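# Move three plates from the tray onto the table

## Task

Lift each of the three plates out of the tray and set them down on the table surface with none resting on another; leave the tray as it was at the start; everything must stay put on its own without the robot holding it; then release suction and pull the arms away.

## Robot and tools

ROBOT. Two FANUC CRX arms, left_arm and right_arm, each ending in a vacuum suction cup instead of fingers. The controlled point on each arm is the cup point: the middle of the cup's rim (29 mm across). The cup points along the cup point's own +z axis. From about 7 cm back from the rim the tool body and its camera stick out up to about 8 cm sideways, so allow room around it.

FRAMES. Reported poses use one scene frame: origin on the table top midway between the arms, +x out over the table, +z up, left_arm on the +y side. The names left and right do not refer to image sides. Bases: left_arm at (-0.065, +0.382, 0) m, right_arm at (+0.020, -0.366, 0) m. Printed positions can be a bit off, more so at long reach.

THE 14-NUMBER ROW. Both motion tools take rows of 14 numbers, always covering both arms: left_arm dx, dy, dz, rx, ry, rz, left suction, then right_arm dx, dy, dz, rx, ry, rz, right suction. All values lie in [-1, 1]. The first six of each arm are an offset, not a pose: they are expressed in that cup point's own axes and measured from the cup point's pose in the most recent result that shows it (before any such result in the scene, and for the second and later calls within one reply, from where the arm is when the action begins). A value of 1.0 means 0.6 m of translation or 180 degrees; rx, ry, rz form a single rotation vector. Every row counts from that same reference, not from the row before. So all zeros drives an arm back to the reference pose; it is not a pause. The suction number is absolute: 1 is full vacuum (about 55 kPa below ambient), smaller values ask for that share, and 0.05 or less switches it off. It persists, so repeat the current value for a tool you do not want to change.

TOOLS.
execute_actions: actions is a list holding one item or none. Empty list: just report the state. {"rows": [...], "steps": n}: up to 15 rows, n up to 15 control steps of 1/30 s (default 15); row k is used on step k and the final row repeats. {"steps": n} alone is a wait of up to 300 steps counted from the previous result, your reply time included. pictures (true/false) controls whether camera images come back.
move: target is one 14-number row as above; speed is the top path speed in m/s, 0.002 to 0.5 (default 0.25), with rotation capped at twice that in rad/s. Each cup point travels in a straight line to its target; both arms finish together; a move lasts 0.5 to 10 s and stops short if longer is needed. It does not avoid obstacles or the other arm, and the real cup can lag, drift or overshoot speed, especially with a nearly straight arm. Its result adds a move: line with the ending (done, off_target, moving, held, fault) and any limits (paced = pose clipped; held = some steps blocked, after which the arm may move fast), plus each arm's distance from its target.
wait: seconds from 0 to 10; the robot gets nothing new.
zoom_image: camera is cam_left_wrist or cam_right_wrist (both 616x616 fisheye); region [x0, y0, x1, y1] in pixels from the top-left, at most 504 by 504.
read_manual: only gives licence texts; moves nothing.
finished_scene: pass the number of the current scene to end it; irreversible, and the scene is judged then.

CONTROL DETAILS. Each step the commanded pose is limited to within 70 mm and 16 degrees of the measured one; position wins over orientation when both cannot be met. A distant goal may need several actions; check the reported pose and send the remainder. Results give each cup point's position (m) and quaternion wxyz, a Hand target line (where the controller is driving), HELD marks on steps whose command was blocked, pose unreachable when a clearance check altered a command, and a flange force estimate (noisy, includes held weight).

GRIPPING. Switch suction on and press the rim flat onto a smooth flat part of a plate so it seals all round; avoid edges, holes and seams. suction_measured shows achieved vacuum (near 0 means no seal); part_present turns 1 at 0.50 and back to 0 below 0.45. Under vacuum the cup shortens, so a held item sits up to about 10 mm nearer the tool. To release, lower the plate until it rests on the table, turn suction off, then back away at least 15 mm. If the cup seals onto the table it pins the tool; turn suction off.

AVOID. The arms are stiff: commanding even slightly past a firm contact, or hitting fast, can trigger a fault (contact torque at a joint's limit, or 150 N outside force) that halts that arm for 10 s. Keep the arms from striking each other. Do not knock or drop anything off the table, do not drop or slam plates, and do not disturb the tray. Loose objects may occasionally be nudged by outside pushes. Long holding heats motors; MOTOR HOT warns before a brake stop. Slow, gentle, smooth motion and little idle holding are best.

Each tool is called as name(argument=value, ...), one argument or row to a line, values as JSON.

## Session

I'll begin by looking at the scene.

execute_actions(
  actions=[],
)

Scene clock: 0.00 s of 7200.00 s.
left_arm: end_effector_position=(+0.4255, +0.4754, +0.3400) suction_measured=0.00 part_present=0 end_effector_quat_wxyz=(-0.001, -0.350, +0.937, -0.000) | right_arm: end_effector_position=(+0.5175, -0.4072, +0.3397) suction_measured=0.01 part_present=0 end_effector_quat_wxyz=(-0.001, +0.299, +0.954, +0.000)
Joint positions: left_arm=[ 0.264  0.131  0.191  0.    -1.634  0.262] | right_arm=[ 0.261  0.129  0.189 -0.001 -1.632 -0.789]
Joint velocities: left_arm=[-0.    -0.     0.001 -0.    -0.     0.   ] | right_arm=[-0.    -0.     0.001 -0.    -0.001 -0.   ]
Flange force (N, the push that the arm receives, along the end effector's own x y z axes): no reading
Hand target (left_arm): +0.426, +0.475, +0.340; -0.001, -0.350, +0.937, -0.000
Hand target (right_arm): +0.517, -0.407, +0.340; -0.001, +0.299, +0.954, +0.000

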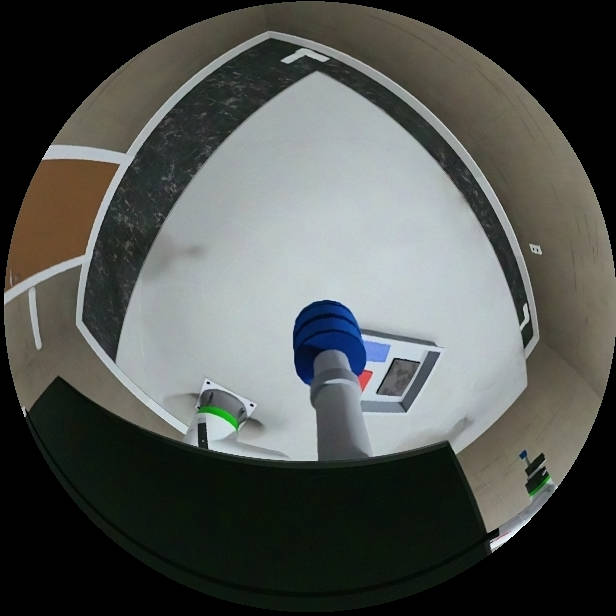

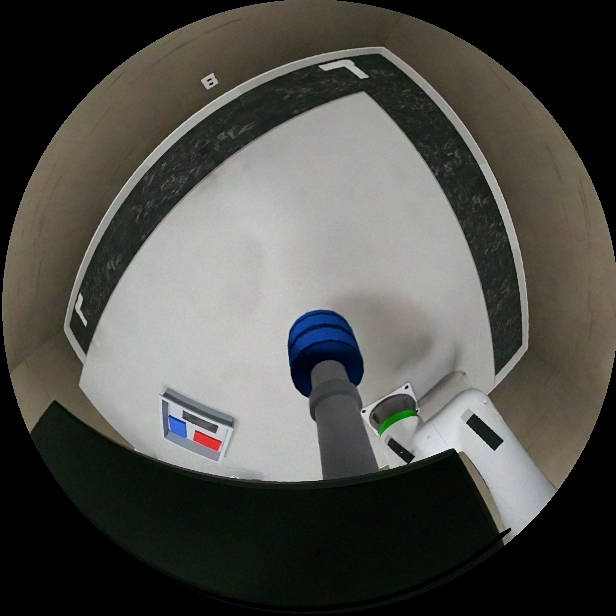

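zoom_image(
  camera="cam_left_wrist",
  region=[330, 300, 470, 440],
)

zoom_image(
  camera="cam_right_wrist",
  region=[140, 370, 260, 490],
)

Region (330, 300, 470, 440) of cam_left_wrist's 616x616 image, scaled by 3.600, with more detail than that image has.

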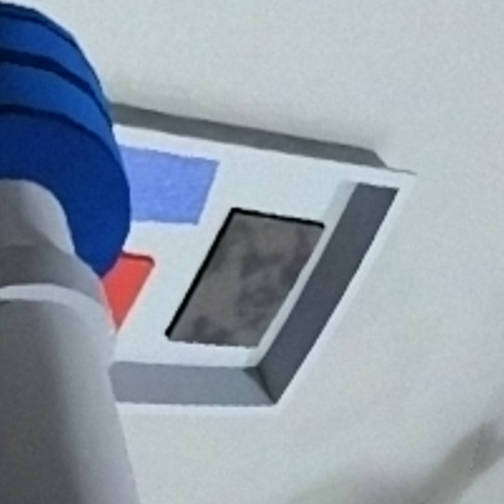

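Region (140, 370, 260, 490) of cam_right_wrist's 616x616 image, scaled by 4.200, with more detail than that image has.

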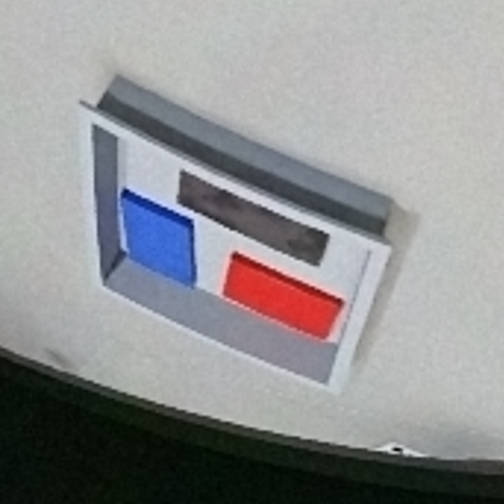

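move(
  target=[0.5936,-0.314,0.1,0,0,0,0, 0,0,0,0,0,0,0],
  speed=0.4,
)

Scene clock: 121.73 s of 7200.00 s.
left_arm: end_effector_position=(+0.2792, +0.1007, +0.2800) suction_measured=0.00 part_present=0 end_effector_quat_wxyz=(-0.001, -0.350, +0.937, +0.001) | right_arm: end_effector_position=(+0.5175, -0.4072, +0.3397) suction_measured=0.01 part_present=0 end_effector_quat_wxyz=(-0.001, +0.299, +0.954, +0.000)
Joint positions: left_arm=[-0.577 -0.007 -0.094  0.001 -1.486  1.102] | right_arm=[ 0.261  0.129  0.189 -0.001 -1.632 -0.789]
Joint velocities: left_arm=[-0.003  0.002  0.002 -0.001 -0.001  0.003] | right_arm=[ 0.001 -0.001  0.     0.001 -0.    -0.001]
Flange force (N, the push that the arm receives, along the end effector's own x y z axes): left_arm=[0.3 -4.9 -4.5] | right_arm=[-7.0 0.9 -2.5]
Hand target (left_arm): +0.279, +0.101, +0.280; -0.001, -0.350, +0.937, +0.001
Hand target (right_arm): +0.517, -0.407, +0.340; -0.001, +0.299, +0.954, +0.000
Off the commanded pose (left_arm): 0.002 m, 0 deg.
Off the commanded pose (right_arm): 0.000 m, 0 deg.
After step 90, 117.00 s passed at rest.
move: done; limits=paced
camera_calibration (this result's frames):
cam_left_wrist: T_world_to_cam=[[0.680944, -0.732331, 0.0026556, -0.111371], [-0.692459, -0.642681, 0.327815, 0.180244], [-0.238362, -0.225062, -0.944738, 0.452213], [0, 0, 0, 1]] pos_world=[0.30844, 0.136055, 0.368432]
cam_right_wrist: T_world_to_cam=[[-0.590791, -0.805247, 0.0504336, -0.0319987], [-0.763903, 0.578384, 0.286222, 0.548323], [-0.25965, 0.130571, -0.956835, 0.613362], [0, 0, 0, 1]] pos_world=[0.55922, -0.422996, 0.431558]

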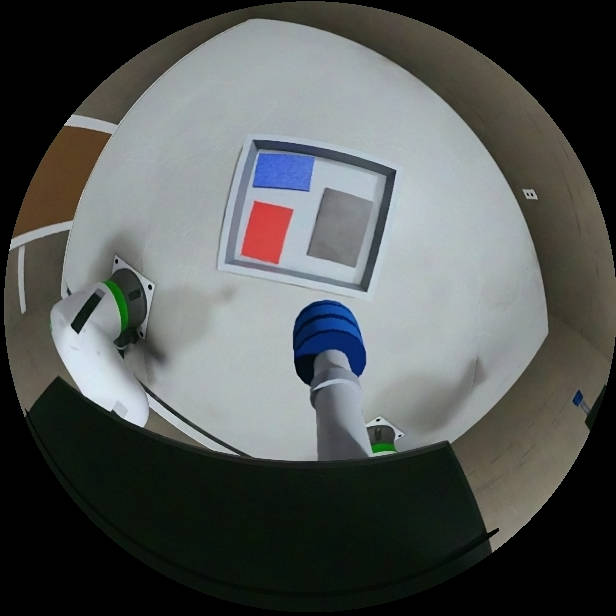

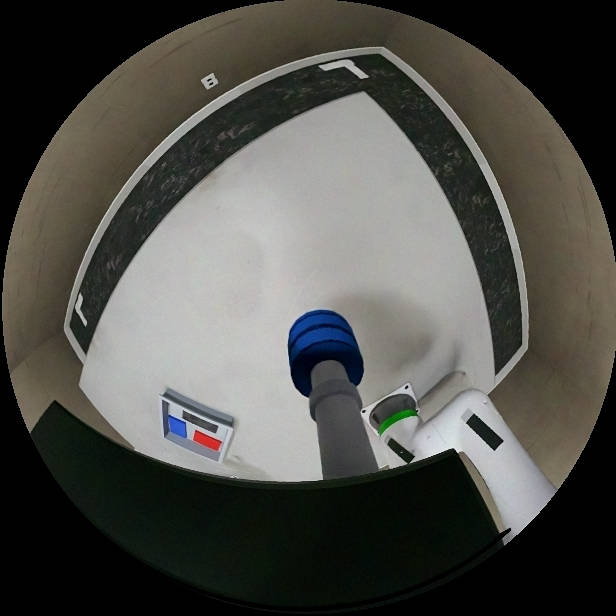

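zoom_image(
  camera="cam_left_wrist",
  region=[200, 110, 420, 330],
)

Region (200, 110, 420, 330) of cam_left_wrist's 616x616 image, scaled by 2.291, with more detail than that image has.

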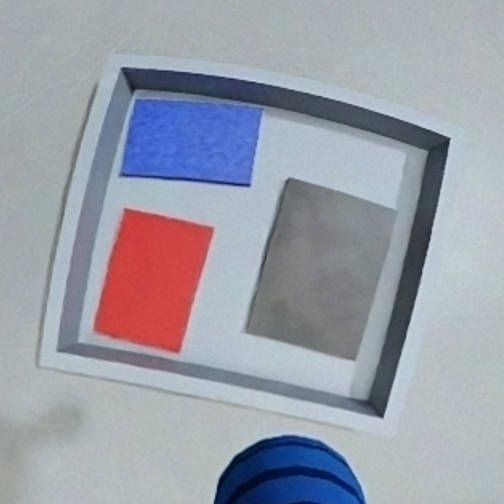

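zoom_image(
  camera="cam_left_wrist",
  region=[235, 140, 335, 240],
)

zoom_image(
  camera="cam_left_wrist",
  region=[290, 175, 400, 285],
)

zoom_image(
  camera="cam_left_wrist",
  region=[220, 185, 320, 285],
)

Region (235, 140, 335, 240) of cam_left_wrist's 616x616 image, scaled by 5.040, with more detail than that image has.

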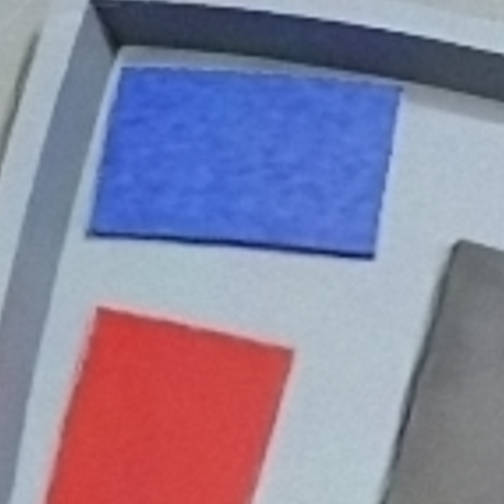

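Region (290, 175, 400, 285) of cam_left_wrist's 616x616 image, scaled by 4.582, with more detail than that image has.

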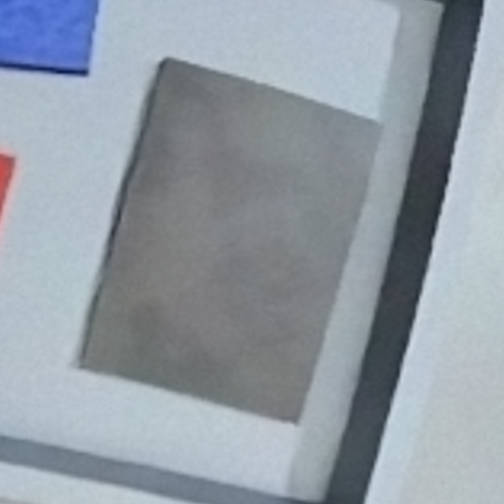

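Region (220, 185, 320, 285) of cam_left_wrist's 616x616 image, scaled by 5.040, with more detail than that image has.

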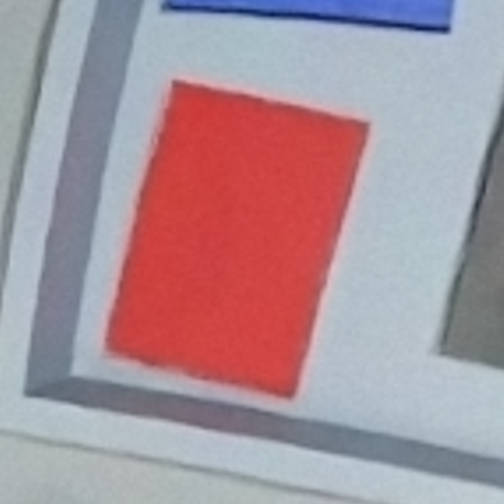

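zoom_image(
  camera="cam_right_wrist",
  region=[155, 385, 240, 470],
)

zoom_image(
  camera="cam_left_wrist",
  region=[345, 150, 415, 220],
)

zoom_image(
  camera="cam_left_wrist",
  region=[320, 240, 390, 310],
)

Region (155, 385, 240, 470) of cam_right_wrist's 616x616 image, scaled by 5.929, with more detail than that image has.

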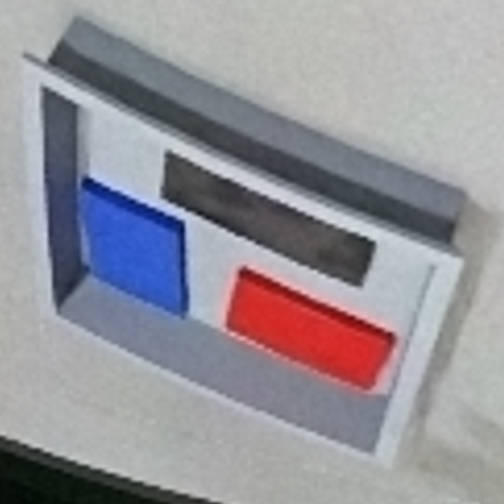

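Region (345, 150, 415, 220) of cam_left_wrist's 616x616 image, scaled by 7.200, with more detail than that image has.

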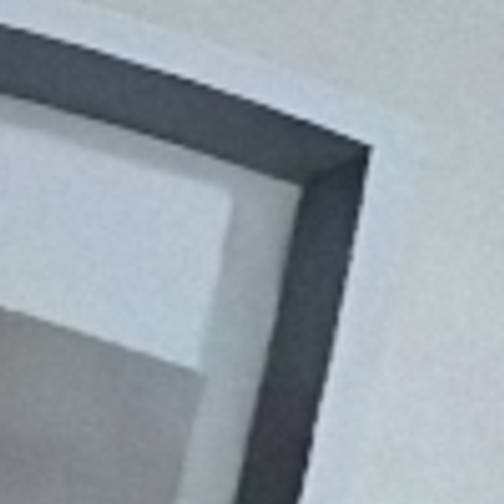

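Region (320, 240, 390, 310) of cam_left_wrist's 616x616 image, scaled by 7.200, with more detail than that image has.

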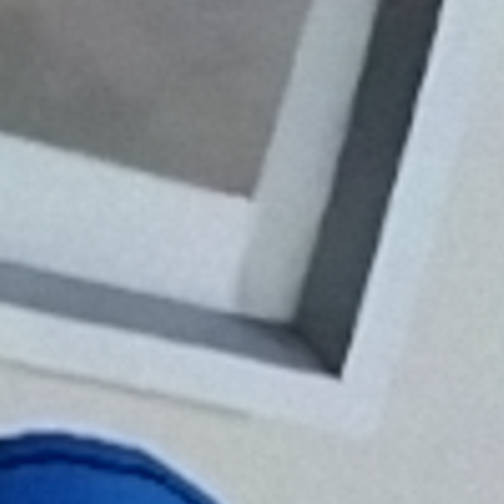

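move(
  target=[-0.0711,0.1332,0.4,0,0,0,1, 0.453,0.3087,0.2328,0,0,0,0],
  speed=0.35,
)

Scene clock: 243.33 s of 7200.00 s.
left_arm: end_effector_position=(+0.2591, +0.1888, +0.0401) suction_measured=0.00 part_present=0 end_effector_quat_wxyz=(-0.001, -0.350, +0.937, +0.001) | right_arm: end_effector_position=(+0.3998, -0.1010, +0.2001) suction_measured=0.01 part_present=0 end_effector_quat_wxyz=(-0.000, +0.300, +0.954, -0.000)
Joint positions: left_arm=[-0.374  0.062 -0.637  0.001 -0.875  0.899] | right_arm=[ 0.975  0.075 -0.199 -0.001 -1.298 -1.502]
Joint velocities: left_arm=[-0.001  0.001 -0.001  0.     0.001 -0.001] | right_arm=[ 0.002  0.001  0.001  0.001  0.001 -0.001]
Flange force (N, the push that the arm receives, along the end effector's own x y z axes): left_arm=[0.4 -3.3 -2.8] | right_arm=[-2.9 1.5 -1.6]
Hand target (left_arm): +0.259, +0.189, +0.040; -0.001, -0.350, +0.937, +0.001
Hand target (right_arm): +0.400, -0.101, +0.200; -0.000, +0.300, +0.954, -0.000
Off the commanded pose (left_arm): 0.001 m, 0 deg.
Off the commanded pose (right_arm): 0.001 m, 0 deg.
After step 90, 117.00 s passed at rest.
move: done; limits=paced
camera_calibration (this result's frames):
cam_left_wrist: T_world_to_cam=[[0.681125, -0.732161, 0.00299109, -0.0325443], [-0.692288, -0.642691, 0.328155, 0.301577], [-0.23834, -0.225585, -0.944619, 0.240685], [0, 0, 0, 1]] pos_world=[0.28831, 0.224288, 0.128489]
cam_right_wrist: T_world_to_cam=[[-0.590927, -0.80511, 0.0510271, 0.152022], [-0.763788, 0.578716, 0.285859, 0.321353], [-0.259678, 0.129948, -0.956912, 0.409131], [0, 0, 0, 1]] pos_world=[0.441522, -0.116743, 0.291884]

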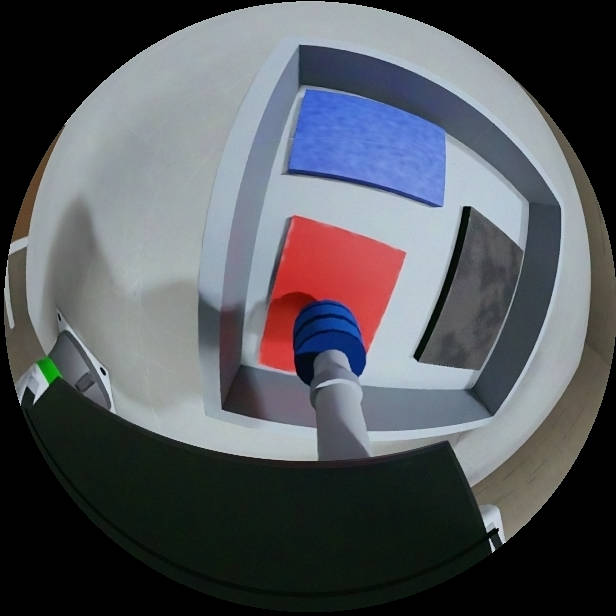

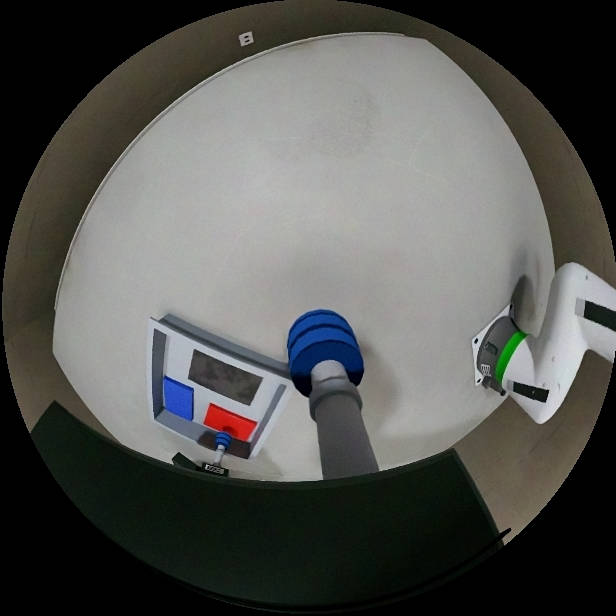

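execute_actions(
  actions=[
    {"rows": [[0,0,0.008,0,0,0,1, 0,0,0,0,0,0,0],[0,0,0.014,0,0,0,1, 0,0,0,0,0,0,0],[0,0,0.019,0,0,0,1, 0,0,0,0,0,0,0],[0,0,0.023,0,0,0,1, 0,0,0,0,0,0,0],[0,0,0.026,0,0,0,1, 0,0,0,0,0,0,0],[0,0,0.029,0,0,0,1, 0,0,0,0,0,0,0],[0,0,0.032,0,0,0,1, 0,0,0,0,0,0,0],[0,0,0.034,0,0,0,1, 0,0,0,0,0,0,0],[0,0,0.036,0,0,0,1, 0,0,0,0,0,0,0],[0,0,0.038,0,0,0,1, 0,0,0,0,0,0,0],[0,0,0.040,0,0,0,1, 0,0,0,0,0,0,0],[0,0,0.0417,0,0,0,1, 0,0,0,0,0,0,0]], "steps": 15},
  ],
  pictures=false,
)

Scene clock: 277.47 s of 7200.00 s.
left_arm: end_effector_position=(+0.2591, +0.1889, +0.0159) suction_measured=0.00 part_present=0 end_effector_quat_wxyz=(-0.001, -0.350, +0.937, +0.001) | right_arm: end_effector_position=(+0.3998, -0.1010, +0.2001) suction_measured=0.01 part_present=0 end_effector_quat_wxyz=(-0.000, +0.300, +0.954, -0.000)
Joint positions: left_arm=[-0.373  0.111 -0.658  0.001 -0.805  0.899] | right_arm=[ 0.975  0.075 -0.199 -0.001 -1.298 -1.502]
Joint velocities: left_arm=[-0.     0.027 -0.007  0.     0.038 -0.   ] | right_arm=[ 0.    -0.    -0.001  0.001 -0.001  0.001]
Flange force (N, the push that the arm receives, along the end effector's own x y z axes): left_arm=[-0.6 -6.3 -0.2] | right_arm=[-4.0 5.1 -0.9]
Hand target (left_arm): +0.259, +0.189, +0.015; -0.001, -0.350, +0.937, +0.001
Hand target (right_arm): +0.400, -0.101, +0.200; -0.000, +0.300, +0.954, -0.000
Off the commanded pose (left_arm): 0.001 m, 0 deg.
Off the commanded pose (right_arm): 0.000 m, 0 deg.
Steps of this call (steps 1 to 90: nothing new was sent; then 30.63 s passed at rest; steps 91 to 105: all 15 steps of this action). Readings (end_effector_position | what the end effector reports):
91: left_arm (+0.2591, +0.1889, +0.0399) | right_arm (+0.3998, -0.1010, +0.2000) | left_arm suction_measured=0.00 part_present=0 | right_arm suction_measured=0.01 part_present=0
92: left_arm (+0.2592, +0.1888, +0.0387) | right_arm (+0.3998, -0.1010, +0.2000) | left_arm suction_measured=0.00 part_present=0 | right_arm suction_measured=0.01 part_present=0
94: left_arm (+0.2590, +0.1889, +0.0342) | right_arm (+0.3998, -0.1010, +0.2000) | left_arm suction_measured=0.00 part_present=0 | right_arm suction_measured=0.01 part_present=0
98: left_arm (+0.2589, +0.1889, +0.0250) | right_arm (+0.3998, -0.1010, +0.2000) | left_arm suction_measured=0.00 part_present=0 | right_arm suction_measured=0.01 part_present=0
105: the state above

execute_actions(
  actions=[
    {"rows": [[0,0,0.002,0,0,0,1, 0,0,0,0,0,0,0],[0,0,0.0035,0,0,0,1, 0,0,0,0,0,0,0],[0,0,0.005,0,0,0,1, 0,0,0,0,0,0,0],[0,0,0.006,0,0,0,1, 0,0,0,0,0,0,0],[0,0,0.007,0,0,0,1, 0,0,0,0,0,0,0],[0,0,0.008,0,0,0,1, 0,0,0,0,0,0,0],[0,0,0.009,0,0,0,1, 0,0,0,0,0,0,0],[0,0,0.010,0,0,0,1, 0,0,0,0,0,0,0],[0,0,0.011,0,0,0,1, 0,0,0,0,0,0,0],[0,0,0.012,0,0,0,1, 0,0,0,0,0,0,0]], "steps": 15},
  ],
  pictures=false,
)

Scene clock: 286.57 s of 7200.00 s.
left_arm: end_effector_position=(+0.2591, +0.1889, +0.0089) suction_measured=0.43 part_present=0 end_effector_quat_wxyz=(-0.001, -0.350, +0.937, +0.001) | right_arm: end_effector_position=(+0.3998, -0.1010, +0.2001) suction_measured=0.01 part_present=0 end_effector_quat_wxyz=(-0.000, +0.300, +0.954, -0.000)
Joint positions: left_arm=[-0.374  0.127 -0.663  0.001 -0.784  0.899] | right_arm=[ 0.975  0.075 -0.199 -0.001 -1.298 -1.502]
Joint velocities: left_arm=[ 0.     0.003 -0.001  0.     0.006  0.   ] | right_arm=[-0.    -0.    -0.001 -0.001  0.001  0.001]
Flange force (N, the push that the arm receives, along the end effector's own x y z axes): left_arm=[2.1 -2.5 -1.8] | right_arm=[-4.6 6.1 -1.0]
Hand target (left_arm): +0.259, +0.189, +0.009; -0.001, -0.350, +0.937, +0.001
Hand target (right_arm): +0.400, -0.101, +0.200; -0.000, +0.300, +0.954, -0.000
Off the commanded pose (left_arm): 0.000 m, 0 deg.
Off the commanded pose (right_arm): 0.000 m, 0 deg.
Steps of this call (steps 1 to 90: nothing new was sent; then 5.60 s passed at rest; steps 91 to 105: all 15 steps of this action). Readings (end_effector_position | what the end effector reports):
91: left_arm (+0.2591, +0.1889, +0.0151) | right_arm (+0.3998, -0.1010, +0.2001) | left_arm suction_measured=0.00 part_present=0 | right_arm suction_measured=0.01 part_present=0
92: left_arm (+0.2591, +0.1889, +0.0149) | right_arm (+0.3998, -0.1010, +0.2001) | left_arm suction_measured=0.00 part_present=0 | right_arm suction_measured=0.01 part_present=0
94: left_arm (+0.2591, +0.1889, +0.0140) | right_arm (+0.3998, -0.1010, +0.2001) | left_arm suction_measured=0.00 part_present=0 | right_arm suction_measured=0.01 part_present=0
98: left_arm (+0.2590, +0.1889, +0.0115) | right_arm (+0.3998, -0.1010, +0.2001) | left_arm suction_measured=0.16 part_present=0 | right_arm suction_measured=0.01 part_present=0
105: the state above

execute_actions(
  actions=[
    {"rows": [[0,0,0,0,0,0,1, 0,0,0,0,0,0,0],[0,0,0,0,0,0,1, 0,0,0,0,0,0,0],[0,0,-0.002,0,0,0,1, 0,0,0,0,0,0,0],[0,0,-0.004,0,0,0,1, 0,0,0,0,0,0,0],[0,0,-0.006,0,0,0,1, 0,0,0,0,0,0,0],[0,0,-0.009,0,0,0,1, 0,0,0,0,0,0,0],[0,0,-0.012,0,0,0,1, 0,0,0,0,0,0,0],[0,0,-0.015,0,0,0,1, 0,0,0,0,0,0,0],[0,0,-0.018,0,0,0,1, 0,0,0,0,0,0,0],[0,0,-0.021,0,0,0,1, 0,0,0,0,0,0,0],[0,0,-0.024,0,0,0,1, 0,0,0,0,0,0,0],[0,0,-0.025,0,0,0,1, 0,0,0,0,0,0,0]], "steps": 15},
  ],
  pictures=true,
)

Scene clock: 298.33 s of 7200.00 s.
left_arm: end_effector_position=(+0.2591, +0.1889, +0.0229) suction_measured=0.99 part_present=1 end_effector_quat_wxyz=(-0.001, -0.350, +0.937, +0.001) | right_arm: end_effector_position=(+0.3998, -0.1010, +0.2001) suction_measured=0.01 part_present=0 end_effector_quat_wxyz=(-0.000, +0.300, +0.954, -0.000)
Joint positions: left_arm=[-0.373  0.097 -0.652  0.001 -0.825  0.899] | right_arm=[ 0.975  0.075 -0.199 -0.001 -1.298 -1.502]
Joint velocities: left_arm=[-0.    -0.028  0.011  0.    -0.041  0.   ] | right_arm=[ 0.     0.001 -0.     0.001 -0.001  0.001]
Flange force (N, the push that the arm receives, along the end effector's own x y z axes): left_arm=[0.6 -3.4 -5.7] | right_arm=[-4.2 5.9 -1.5]
Hand target (left_arm): +0.259, +0.189, +0.024; -0.001, -0.350, +0.937, +0.001
Hand target (right_arm): +0.400, -0.101, +0.200; -0.000, +0.300, +0.954, -0.000
Off the commanded pose (left_arm): 0.001 m, 0 deg.
Off the commanded pose (right_arm): 0.000 m, 0 deg.
Steps of this call (steps 1 to 338: nothing new was sent; steps 339 to 353: all 15 steps of this action). Readings (end_effector_position | what the end effector reports):
339: left_arm (+0.2591, +0.1889, +0.0087) | right_arm (+0.3998, -0.1010, +0.2001) | left_arm suction_measured=0.98 part_present=1 | right_arm suction_measured=0.01 part_present=0
340: left_arm (+0.2591, +0.1889, +0.0087) | right_arm (+0.3998, -0.1010, +0.2001) | left_arm suction_measured=0.98 part_present=1 | right_arm suction_measured=0.01 part_present=0
342: left_arm (+0.2588, +0.1889, +0.0089) | right_arm (+0.3998, -0.1010, +0.2001) | left_arm suction_measured=0.96 part_present=1 | right_arm suction_measured=0.01 part_present=0
346: left_arm (+0.2588, +0.1890, +0.0130) | right_arm (+0.3998, -0.1010, +0.2001) | left_arm suction_measured=0.99 part_present=1 | right_arm suction_measured=0.01 part_present=0
353: the state above
camera_calibration (this result's frames):
cam_left_wrist: T_world_to_cam=[[0.681154, -0.732135, 0.00293938, -0.0324244], [-0.692253, -0.642732, 0.328149, 0.307198], [-0.23836, -0.225555, -0.944621, 0.224479], [0, 0, 0, 1]] pos_world=[0.288252, 0.224339, 0.111337]
cam_right_wrist: T_world_to_cam=[[-0.590946, -0.805101, 0.0509427, 0.152094], [-0.763802, 0.578718, 0.285819, 0.321336], [-0.259594, 0.129993, -0.956929, 0.409119], [0, 0, 0, 1]] pos_world=[0.441521, -0.116695, 0.291906]

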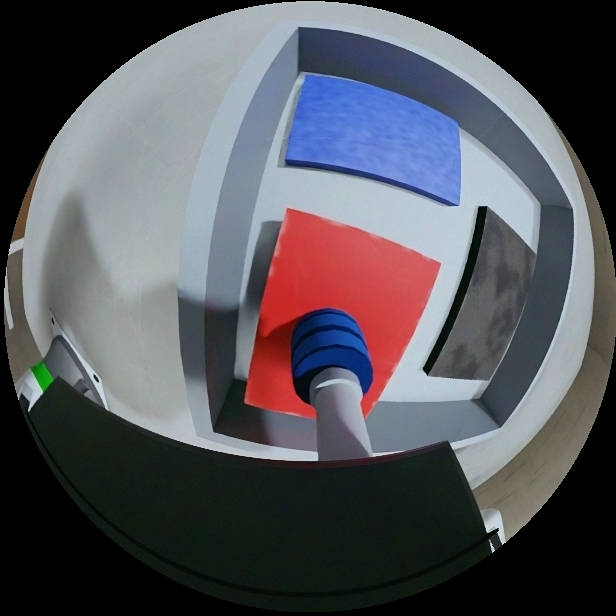

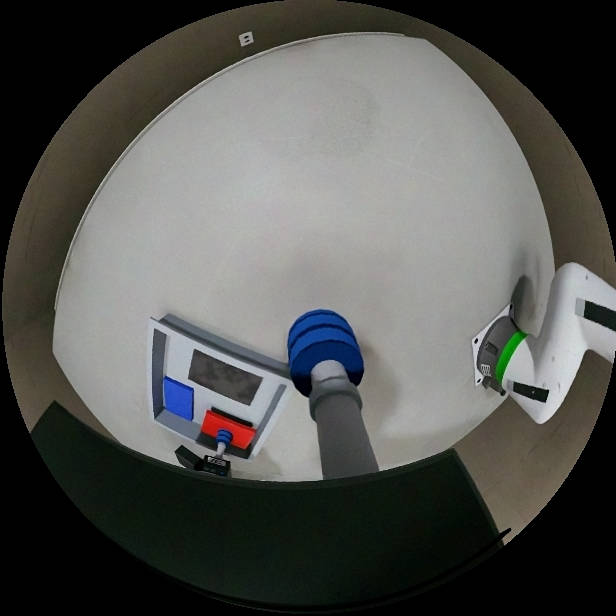

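move(
  target=[0,0,-0.0868,0,0,0,1, 0,0,0,0,0,0,0],
  speed=0.2,
)

move(
  target=[-0.1262,0.2547,0,0,0,0,1, 0,0,0,0,0,0,0],
  speed=0.3,
)

move(
  target=[0,0,0.115,0,0,0,1, 0.2703,0.232,0.2333,0,0,0,0],
  speed=0.3,
)

Scene clock: 338.90 s of 7200.00 s.
left_arm: end_effector_position=(+0.2590, +0.1888, +0.0749) suction_measured=0.98 part_present=1 end_effector_quat_wxyz=(-0.001, -0.350, +0.937, +0.001) | right_arm: end_effector_position=(+0.3998, -0.1010, +0.2001) suction_measured=0.01 part_present=0 end_effector_quat_wxyz=(-0.000, +0.300, +0.954, -0.000)
Joint positions: left_arm=[-0.374 -0.001 -0.601  0.001 -0.974  0.899] | right_arm=[ 0.975  0.075 -0.199 -0.001 -1.298 -1.502]
Joint velocities: left_arm=[ 0.003 -0.002  0.001 -0.001 -0.002  0.   ] | right_arm=[-0.    -0.001  0.    -0.     0.    -0.001]
Flange force (N, the push that the arm receives, along the end effector's own x y z axes): left_arm=[3.5 -3.2 -3.6] | right_arm=[-5.0 6.3 -1.6]
Hand target (left_arm): +0.259, +0.189, +0.075; -0.001, -0.350, +0.937, +0.001
Hand target (right_arm): +0.400, -0.101, +0.200; -0.000, +0.300, +0.954, -0.000
Off the commanded pose (left_arm): 0.000 m, 0 deg.
Off the commanded pose (right_arm): 0.000 m, 0 deg.
move: done
camera_calibration (this result's frames):
cam_left_wrist: T_world_to_cam=[[0.68101, -0.732268, 0.00295384, -0.0325635], [-0.692366, -0.642578, 0.328212, 0.290024], [-0.238441, -0.225561, -0.944599, 0.273578], [0, 0, 0, 1]] pos_world=[0.288211, 0.224226, 0.163328]
cam_right_wrist: T_world_to_cam=[[-0.590927, -0.80511, 0.0510271, 0.152022], [-0.763789, 0.578716, 0.285858, 0.321353], [-0.259678, 0.129947, -0.956912, 0.409131], [0, 0, 0, 1]] pos_world=[0.441521, -0.116743, 0.291884]

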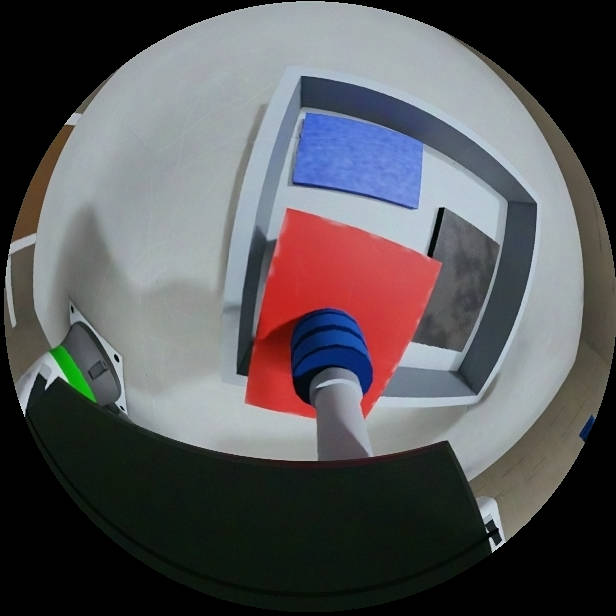

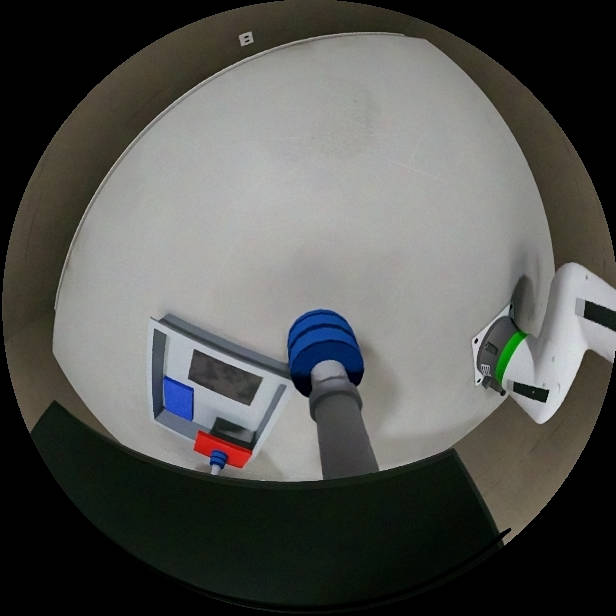

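Scene clock: 340.13 s of 7200.00 s.
left_arm: end_effector_position=(+0.2164, +0.3533, +0.0749) suction_measured=1.00 part_present=1 end_effector_quat_wxyz=(-0.001, -0.350, +0.937, -0.000) | right_arm: end_effector_position=(+0.3998, -0.1010, +0.2001) suction_measured=0.01 part_present=0 end_effector_quat_wxyz=(-0.000, +0.300, +0.954, -0.000)
Joint positions: left_arm=[ 0.189 -0.281 -0.836  0.    -1.019  0.337] | right_arm=[ 0.975  0.075 -0.199 -0.001 -1.298 -1.502]
Joint velocities: left_arm=[ 0.005 -0.002 -0.001  0.003 -0.001 -0.007] | right_arm=[ 0.001  0.     0.001  0.001 -0.     0.001]
Flange force (N, the push that the arm receives, along the end effector's own x y z axes): left_arm=[0.5 -9.5 -3.3] | right_arm=[-5.0 6.6 -1.2]
Hand target (left_arm): +0.216, +0.353, +0.075; -0.002, -0.350, +0.937, -0.000
Hand target (right_arm): +0.400, -0.101, +0.200; -0.000, +0.300, +0.954, -0.000
Off the commanded pose (left_arm): 0.001 m, 0 deg.
Off the commanded pose (right_arm): 0.000 m, 0 deg.
move: done
camera_calibration (this result's frames):
cam_left_wrist: T_world_to_cam=[[0.68101, -0.732262, 0.00424978, 0.116818], [-0.692472, -0.642096, 0.328931, 0.3661], [-0.238135, -0.226948, -0.944344, 0.300909], [0, 0, 0, 1]] pos_world=[0.245617, 0.388903, 0.163244]
cam_right_wrist: T_world_to_cam=[[-0.590927, -0.80511, 0.0510269, 0.152022], [-0.763789, 0.578716, 0.285858, 0.321353], [-0.259677, 0.129948, -0.956912, 0.409131], [0, 0, 0, 1]] pos_world=[0.441521, -0.116743, 0.291884]

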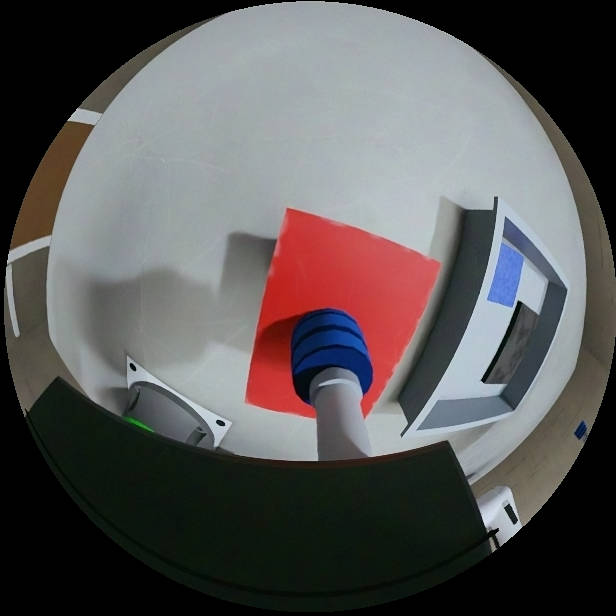

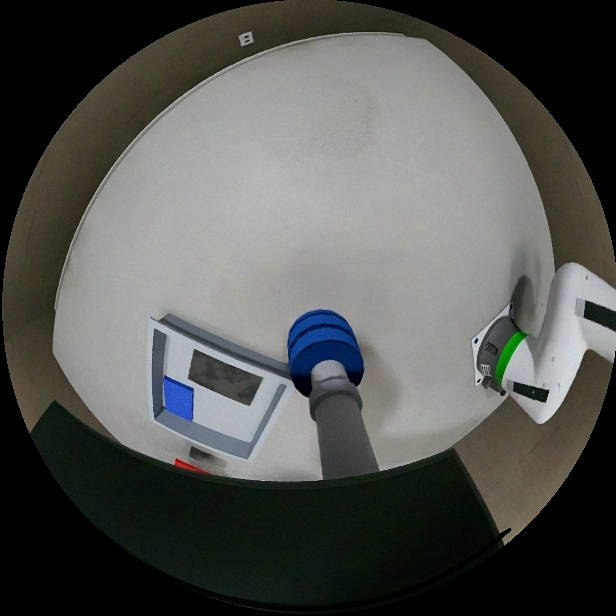

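Scene clock: 341.53 s of 7200.00 s.
left_arm: end_effector_position=(+0.2164, +0.3534, +0.0059) suction_measured=0.96 part_present=1 end_effector_quat_wxyz=(-0.001, -0.350, +0.937, -0.000) | right_arm: end_effector_position=(+0.3461, +0.1055, +0.0605) suction_measured=0.01 part_present=0 end_effector_quat_wxyz=(-0.000, +0.300, +0.954, -0.000)
Joint positions: left_arm=[ 0.189 -0.116 -0.917  0.    -0.772  0.337] | right_arm=[ 1.275  0.468 -0.05  -0.001 -1.053 -1.803]
Joint velocities: left_arm=[-0.     0.001 -0.    -0.     0.001  0.   ] | right_arm=[ 0.001  0.002  0.001  0.    -0.002 -0.002]
Flange force (N, the push that the arm receives, along the end effector's own x y z axes): left_arm=[-1.8 -4.5 -1.6] | right_arm=[-1.5 10.9 3.1]
Hand target (left_arm): +0.216, +0.353, +0.006; -0.001, -0.350, +0.937, -0.000
Hand target (right_arm): +0.346, +0.106, +0.060; -0.000, +0.300, +0.954, -0.000
Off the commanded pose (left_arm): 0.000 m, 0 deg.
Off the commanded pose (right_arm): 0.001 m, 0 deg.
move: done
camera_calibration (this result's frames):
cam_left_wrist: T_world_to_cam=[[0.681045, -0.73223, 0.00412485, 0.117161], [-0.692428, -0.642173, 0.328873, 0.388789], [-0.238162, -0.226834, -0.944365, 0.23575], [0, 0, 0, 1]] pos_world=[0.245564, 0.388934, 0.094288]
cam_right_wrist: T_world_to_cam=[[-0.591047, -0.805027, 0.0509427, 0.293738], [-0.763789, 0.578843, 0.2856, 0.200723], [-0.259403, 0.129893, -0.956994, 0.234719], [0, 0, 0, 1]] pos_world=[0.38781, 0.0897916, 0.152335]

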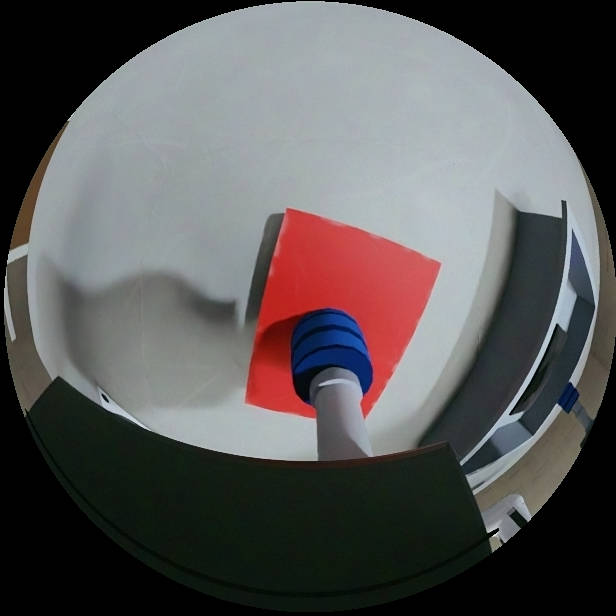

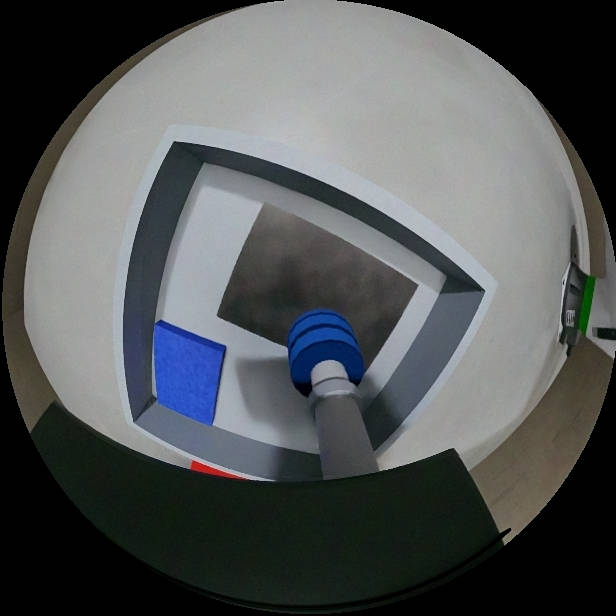

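execute_actions(
  actions=[
    {"rows": [[0,0,0.002,0,0,0,1, 0,0,0,0,0,0,0],[0,0,0.004,0,0,0,1, 0,0,0,0,0,0,0],[0,0,0.005,0,0,0,1, 0,0,0,0,0,0,0],[0,0,0.006,0,0,0,1, 0,0,0,0,0,0,0],[0,0,0.0067,0,0,0,1, 0,0,0,0,0,0,0],[0,0,0.0067,0,0,0,1, 0,0,0,0,0,0,0],[0,0,0.0067,0,0,0,1, 0,0,0,0,0,0,0],[0,0,0.0067,0,0,0,1, 0,0,0,0,0,0,0],[0,0,0.0067,0,0,0,1, 0,0,0,0,0,0,0],[0,0,0.0067,0,0,0,0, 0,0,0,0,0,0,0]], "steps": 15},
  ],
  pictures=true,
)

Scene clock: 357.50 s of 7200.00 s.
left_arm: end_effector_position=(+0.2164, +0.3534, +0.0019) suction_measured=0.00 part_present=0 end_effector_quat_wxyz=(-0.001, -0.350, +0.937, -0.000) | right_arm: end_effector_position=(+0.3461, +0.1055, +0.0605) suction_measured=0.01 part_present=0 end_effector_quat_wxyz=(-0.000, +0.300, +0.954, -0.000)
Joint positions: left_arm=[ 0.189 -0.104 -0.921  0.    -0.757  0.337] | right_arm=[ 1.276  0.468 -0.05  -0.001 -1.053 -1.803]
Joint velocities: left_arm=[-0.002  0.001  0.     0.     0.001 -0.   ] | right_arm=[-0.    -0.    -0.002 -0.001  0.    -0.001]
Flange force (N, the push that the arm receives, along the end effector's own x y z axes): left_arm=[-0.4 -5.1 -6.5] | right_arm=[-2.5 8.6 0.1]
Hand target (left_arm): +0.216, +0.353, +0.002; -0.001, -0.350, +0.937, -0.000
Hand target (right_arm): +0.346, +0.106, +0.060; -0.000, +0.300, +0.954, -0.000
Off the commanded pose (left_arm): 0.000 m, 0 deg.
Off the commanded pose (right_arm): 0.000 m, 0 deg.
Steps of this call (steps 1 to 464: nothing new was sent; steps 465 to 479: all 15 steps of this action). Readings (end_effector_position | what the end effector reports):
465: left_arm (+0.2164, +0.3533, +0.0059) | right_arm (+0.3461, +0.1055, +0.0604) | left_arm suction_measured=0.98 part_present=1 | right_arm suction_measured=0.01 part_present=0
466: left_arm (+0.2164, +0.3534, +0.0055) | right_arm (+0.3461, +0.1055, +0.0604) | left_arm suction_measured=0.98 part_present=1 | right_arm suction_measured=0.01 part_present=0
468: left_arm (+0.2164, +0.3533, +0.0042) | right_arm (+0.3461, +0.1055, +0.0604) | left_arm suction_measured=0.96 part_present=1 | right_arm suction_measured=0.01 part_present=0
472: left_arm (+0.2164, +0.3533, +0.0023) | right_arm (+0.3461, +0.1055, +0.0605) | left_arm suction_measured=0.99 part_present=1 | right_arm suction_measured=0.01 part_present=0
479: the state above
camera_calibration (this result's frames):
cam_left_wrist: T_world_to_cam=[[0.681074, -0.732202, 0.00420717, 0.117122], [-0.692427, -0.642187, 0.328848, 0.390116], [-0.238081, -0.226883, -0.944374, 0.231996], [0, 0, 0, 1]] pos_world=[0.245592, 0.38892, 0.0903093]
cam_right_wrist: T_world_to_cam=[[-0.591046, -0.805029, 0.0509265, 0.293752], [-0.763792, 0.578837, 0.285604, 0.2007], [-0.259398, 0.129908, -0.956994, 0.234724], [0, 0, 0, 1]] pos_world=[0.3878, 0.0898138, 0.152349]

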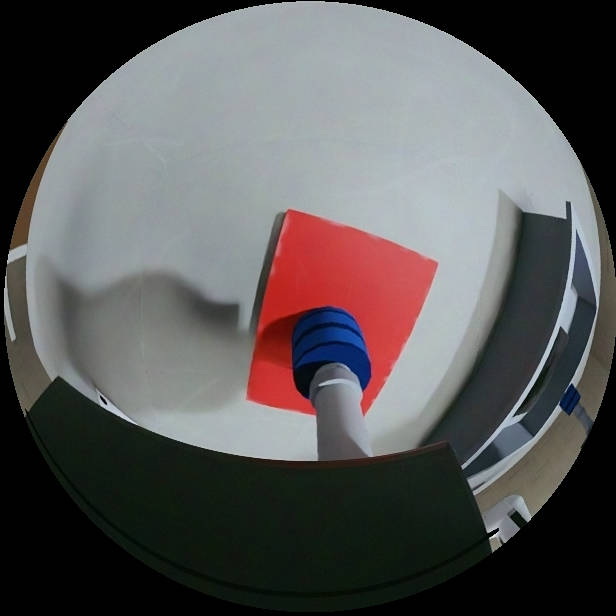

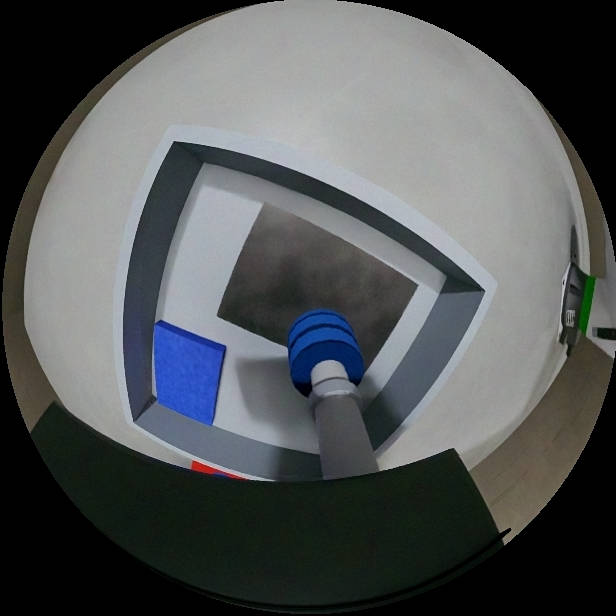

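zoom_image(
  camera="cam_right_wrist",
  region=[200, 180, 440, 420],
)

Region (200, 180, 440, 420) of cam_right_wrist's 616x616 image, scaled by 2.100, with more detail than that image has.

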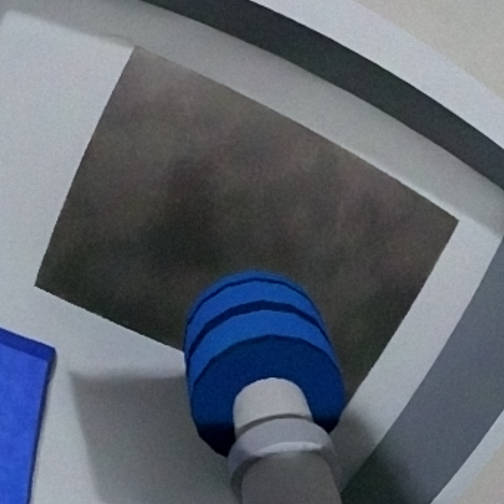

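move(
  target=[0,0,-0.165,0,0,0,0, -0.0112,-0.0043,0.0608,0,0,0,1],
  speed=0.2,
)

execute_actions(
  actions=[
    {"rows": [[0,0,0,0,0,0,0, 0,0,0.003,0,0,0,1],[0,0,0,0,0,0,0, 0,0,0.006,0,0,0,1],[0,0,0,0,0,0,0, 0,0,0.008,0,0,0,1],[0,0,0,0,0,0,0, 0,0,0.010,0,0,0,1],[0,0,0,0,0,0,0, 0,0,0.012,0,0,0,1],[0,0,0,0,0,0,0, 0,0,0.014,0,0,0,1],[0,0,0,0,0,0,0, 0,0,0.016,0,0,0,1],[0,0,0,0,0,0,0, 0,0,0.0175,0,0,0,1],[0,0,0,0,0,0,0, 0,0,0.019,0,0,0,1],[0,0,0,0,0,0,0, 0,0,0.020,0,0,0,1],[0,0,0,0,0,0,0, 0,0,0.021,0,0,0,1],[0,0,0,0,0,0,0, 0,0,0.022,0,0,0,1],[0,0,0,0,0,0,0, 0,0,0.023,0,0,0,1]], "steps": 15},
  ],
  pictures=false,
)

Scene clock: 404.93 s of 7200.00 s.
left_arm: end_effector_position=(+0.2165, +0.3533, +0.1008) suction_measured=0.00 part_present=0 end_effector_quat_wxyz=(-0.001, -0.350, +0.937, -0.000) | right_arm: end_effector_position=(+0.3501, +0.0996, +0.0241) suction_measured=0.01 part_present=0 end_effector_quat_wxyz=(-0.000, +0.300, +0.954, -0.000)
Joint positions: left_arm=[ 0.189 -0.326 -0.797  0.    -1.103  0.337] | right_arm=[ 1.265  0.509 -0.087 -0.001 -0.976 -1.792]
Joint velocities: left_arm=[ 0.002 -0.004  0.002 -0.    -0.003 -0.001] | right_arm=[ 0.     0.    -0.    -0.     0.001  0.001]
Flange force (N, the push that the arm receives, along the end effector's own x y z axes): left_arm=[-2.5 -5.1 -2.1] | right_arm=[-2.3 9.6 1.6]
Hand target (left_arm): +0.216, +0.353, +0.101; -0.001, -0.350, +0.937, -0.000
Hand target (right_arm): +0.350, +0.100, +0.024; -0.000, +0.300, +0.954, -0.000
Off the commanded pose (left_arm): 0.000 m, 0 deg.
Off the commanded pose (right_arm): 0.000 m, 0 deg.
After step 90, 43.43 s passed at rest.
move: done
camera_calibration (this result's frames):
cam_left_wrist: T_world_to_cam=[[0.680966, -0.732303, 0.00427571, 0.11669], [-0.69252, -0.642051, 0.328919, 0.357576], [-0.238123, -0.226943, -0.944349, 0.325398], [0, 0, 0, 1]] pos_world=[0.245651, 0.388881, 0.189176]
cam_right_wrist: T_world_to_cam=[[-0.591075, -0.805008, 0.0509104, 0.293215], [-0.763778, 0.578863, 0.285589, 0.217624], [-0.259372, 0.129921, -0.956999, 0.201687], [0, 0, 0, 1]] pos_world=[0.391841, 0.0838625, 0.115936]

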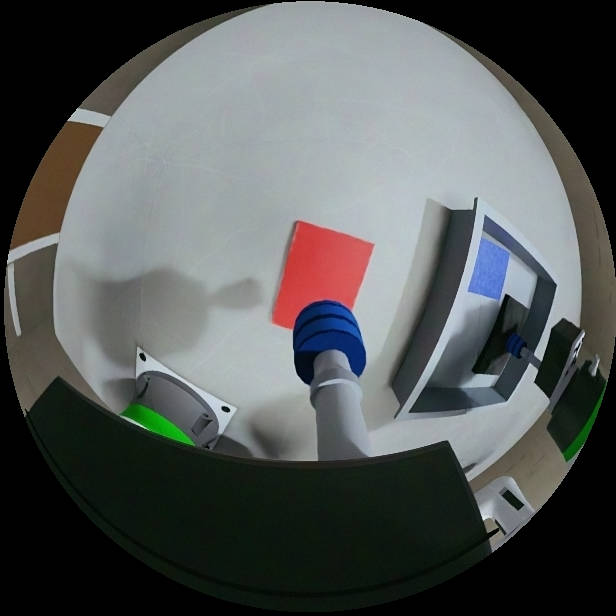

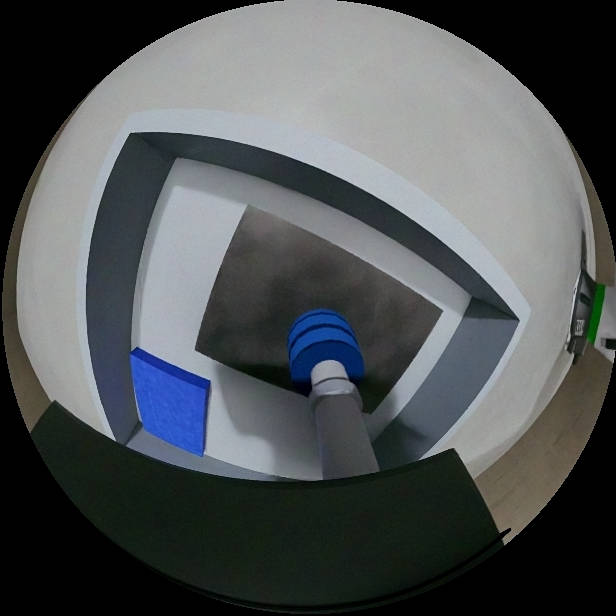

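Scene clock: 405.43 s of 7200.00 s.
left_arm: end_effector_position=(+0.2165, +0.3533, +0.1008) suction_measured=0.00 part_present=0 end_effector_quat_wxyz=(-0.001, -0.350, +0.937, -0.000) | right_arm: end_effector_position=(+0.3501, +0.0996, +0.0110) suction_measured=0.23 part_present=0 end_effector_quat_wxyz=(-0.000, +0.300, +0.954, -0.000)
Joint positions: left_arm=[ 0.189 -0.326 -0.797  0.    -1.103  0.337] | right_arm=[ 1.265  0.528 -0.095 -0.001 -0.949 -1.792]
Joint velocities: left_arm=[ 0.001 -0.    -0.001  0.     0.    -0.   ] | right_arm=[ 0.     0.015 -0.006  0.     0.02   0.001]
Flange force (N, the push that the arm receives, along the end effector's own x y z axes): left_arm=[-2.0 -4.2 -2.4] | right_arm=[-2.4 9.2 3.4]
Hand target (left_arm): +0.216, +0.353, +0.101; -0.001, -0.350, +0.937, -0.000
Hand target (right_arm): +0.350, +0.100, +0.010; -0.000, +0.300, +0.954, -0.000
Off the commanded pose (left_arm): 0.000 m, 0 deg.
Off the commanded pose (right_arm): 0.001 m, 0 deg.
Steps of this call (steps 1 to 15: all 15 steps of this action). Readings (end_effector_position | what the end effector reports):
1: left_arm (+0.2165, +0.3533, +0.1008) | right_arm (+0.3501, +0.0996, +0.0240) | left_arm suction_measured=0.00 part_present=0 | right_arm suction_measured=0.01 part_present=0
2: left_arm (+0.2165, +0.3533, +0.1008) | right_arm (+0.3501, +0.0996, +0.0235) | left_arm suction_measured=0.00 part_present=0 | right_arm suction_measured=0.01 part_present=0
4: left_arm (+0.2165, +0.3533, +0.1008) | right_arm (+0.3501, +0.0996, +0.0213) | left_arm suction_measured=0.00 part_present=0 | right_arm suction_measured=0.01 part_present=0
8: left_arm (+0.2165, +0.3533, +0.1008) | right_arm (+0.3501, +0.0996, +0.0166) | left_arm suction_measured=0.00 part_present=0 | right_arm suction_measured=0.01 part_present=0
15: the state above


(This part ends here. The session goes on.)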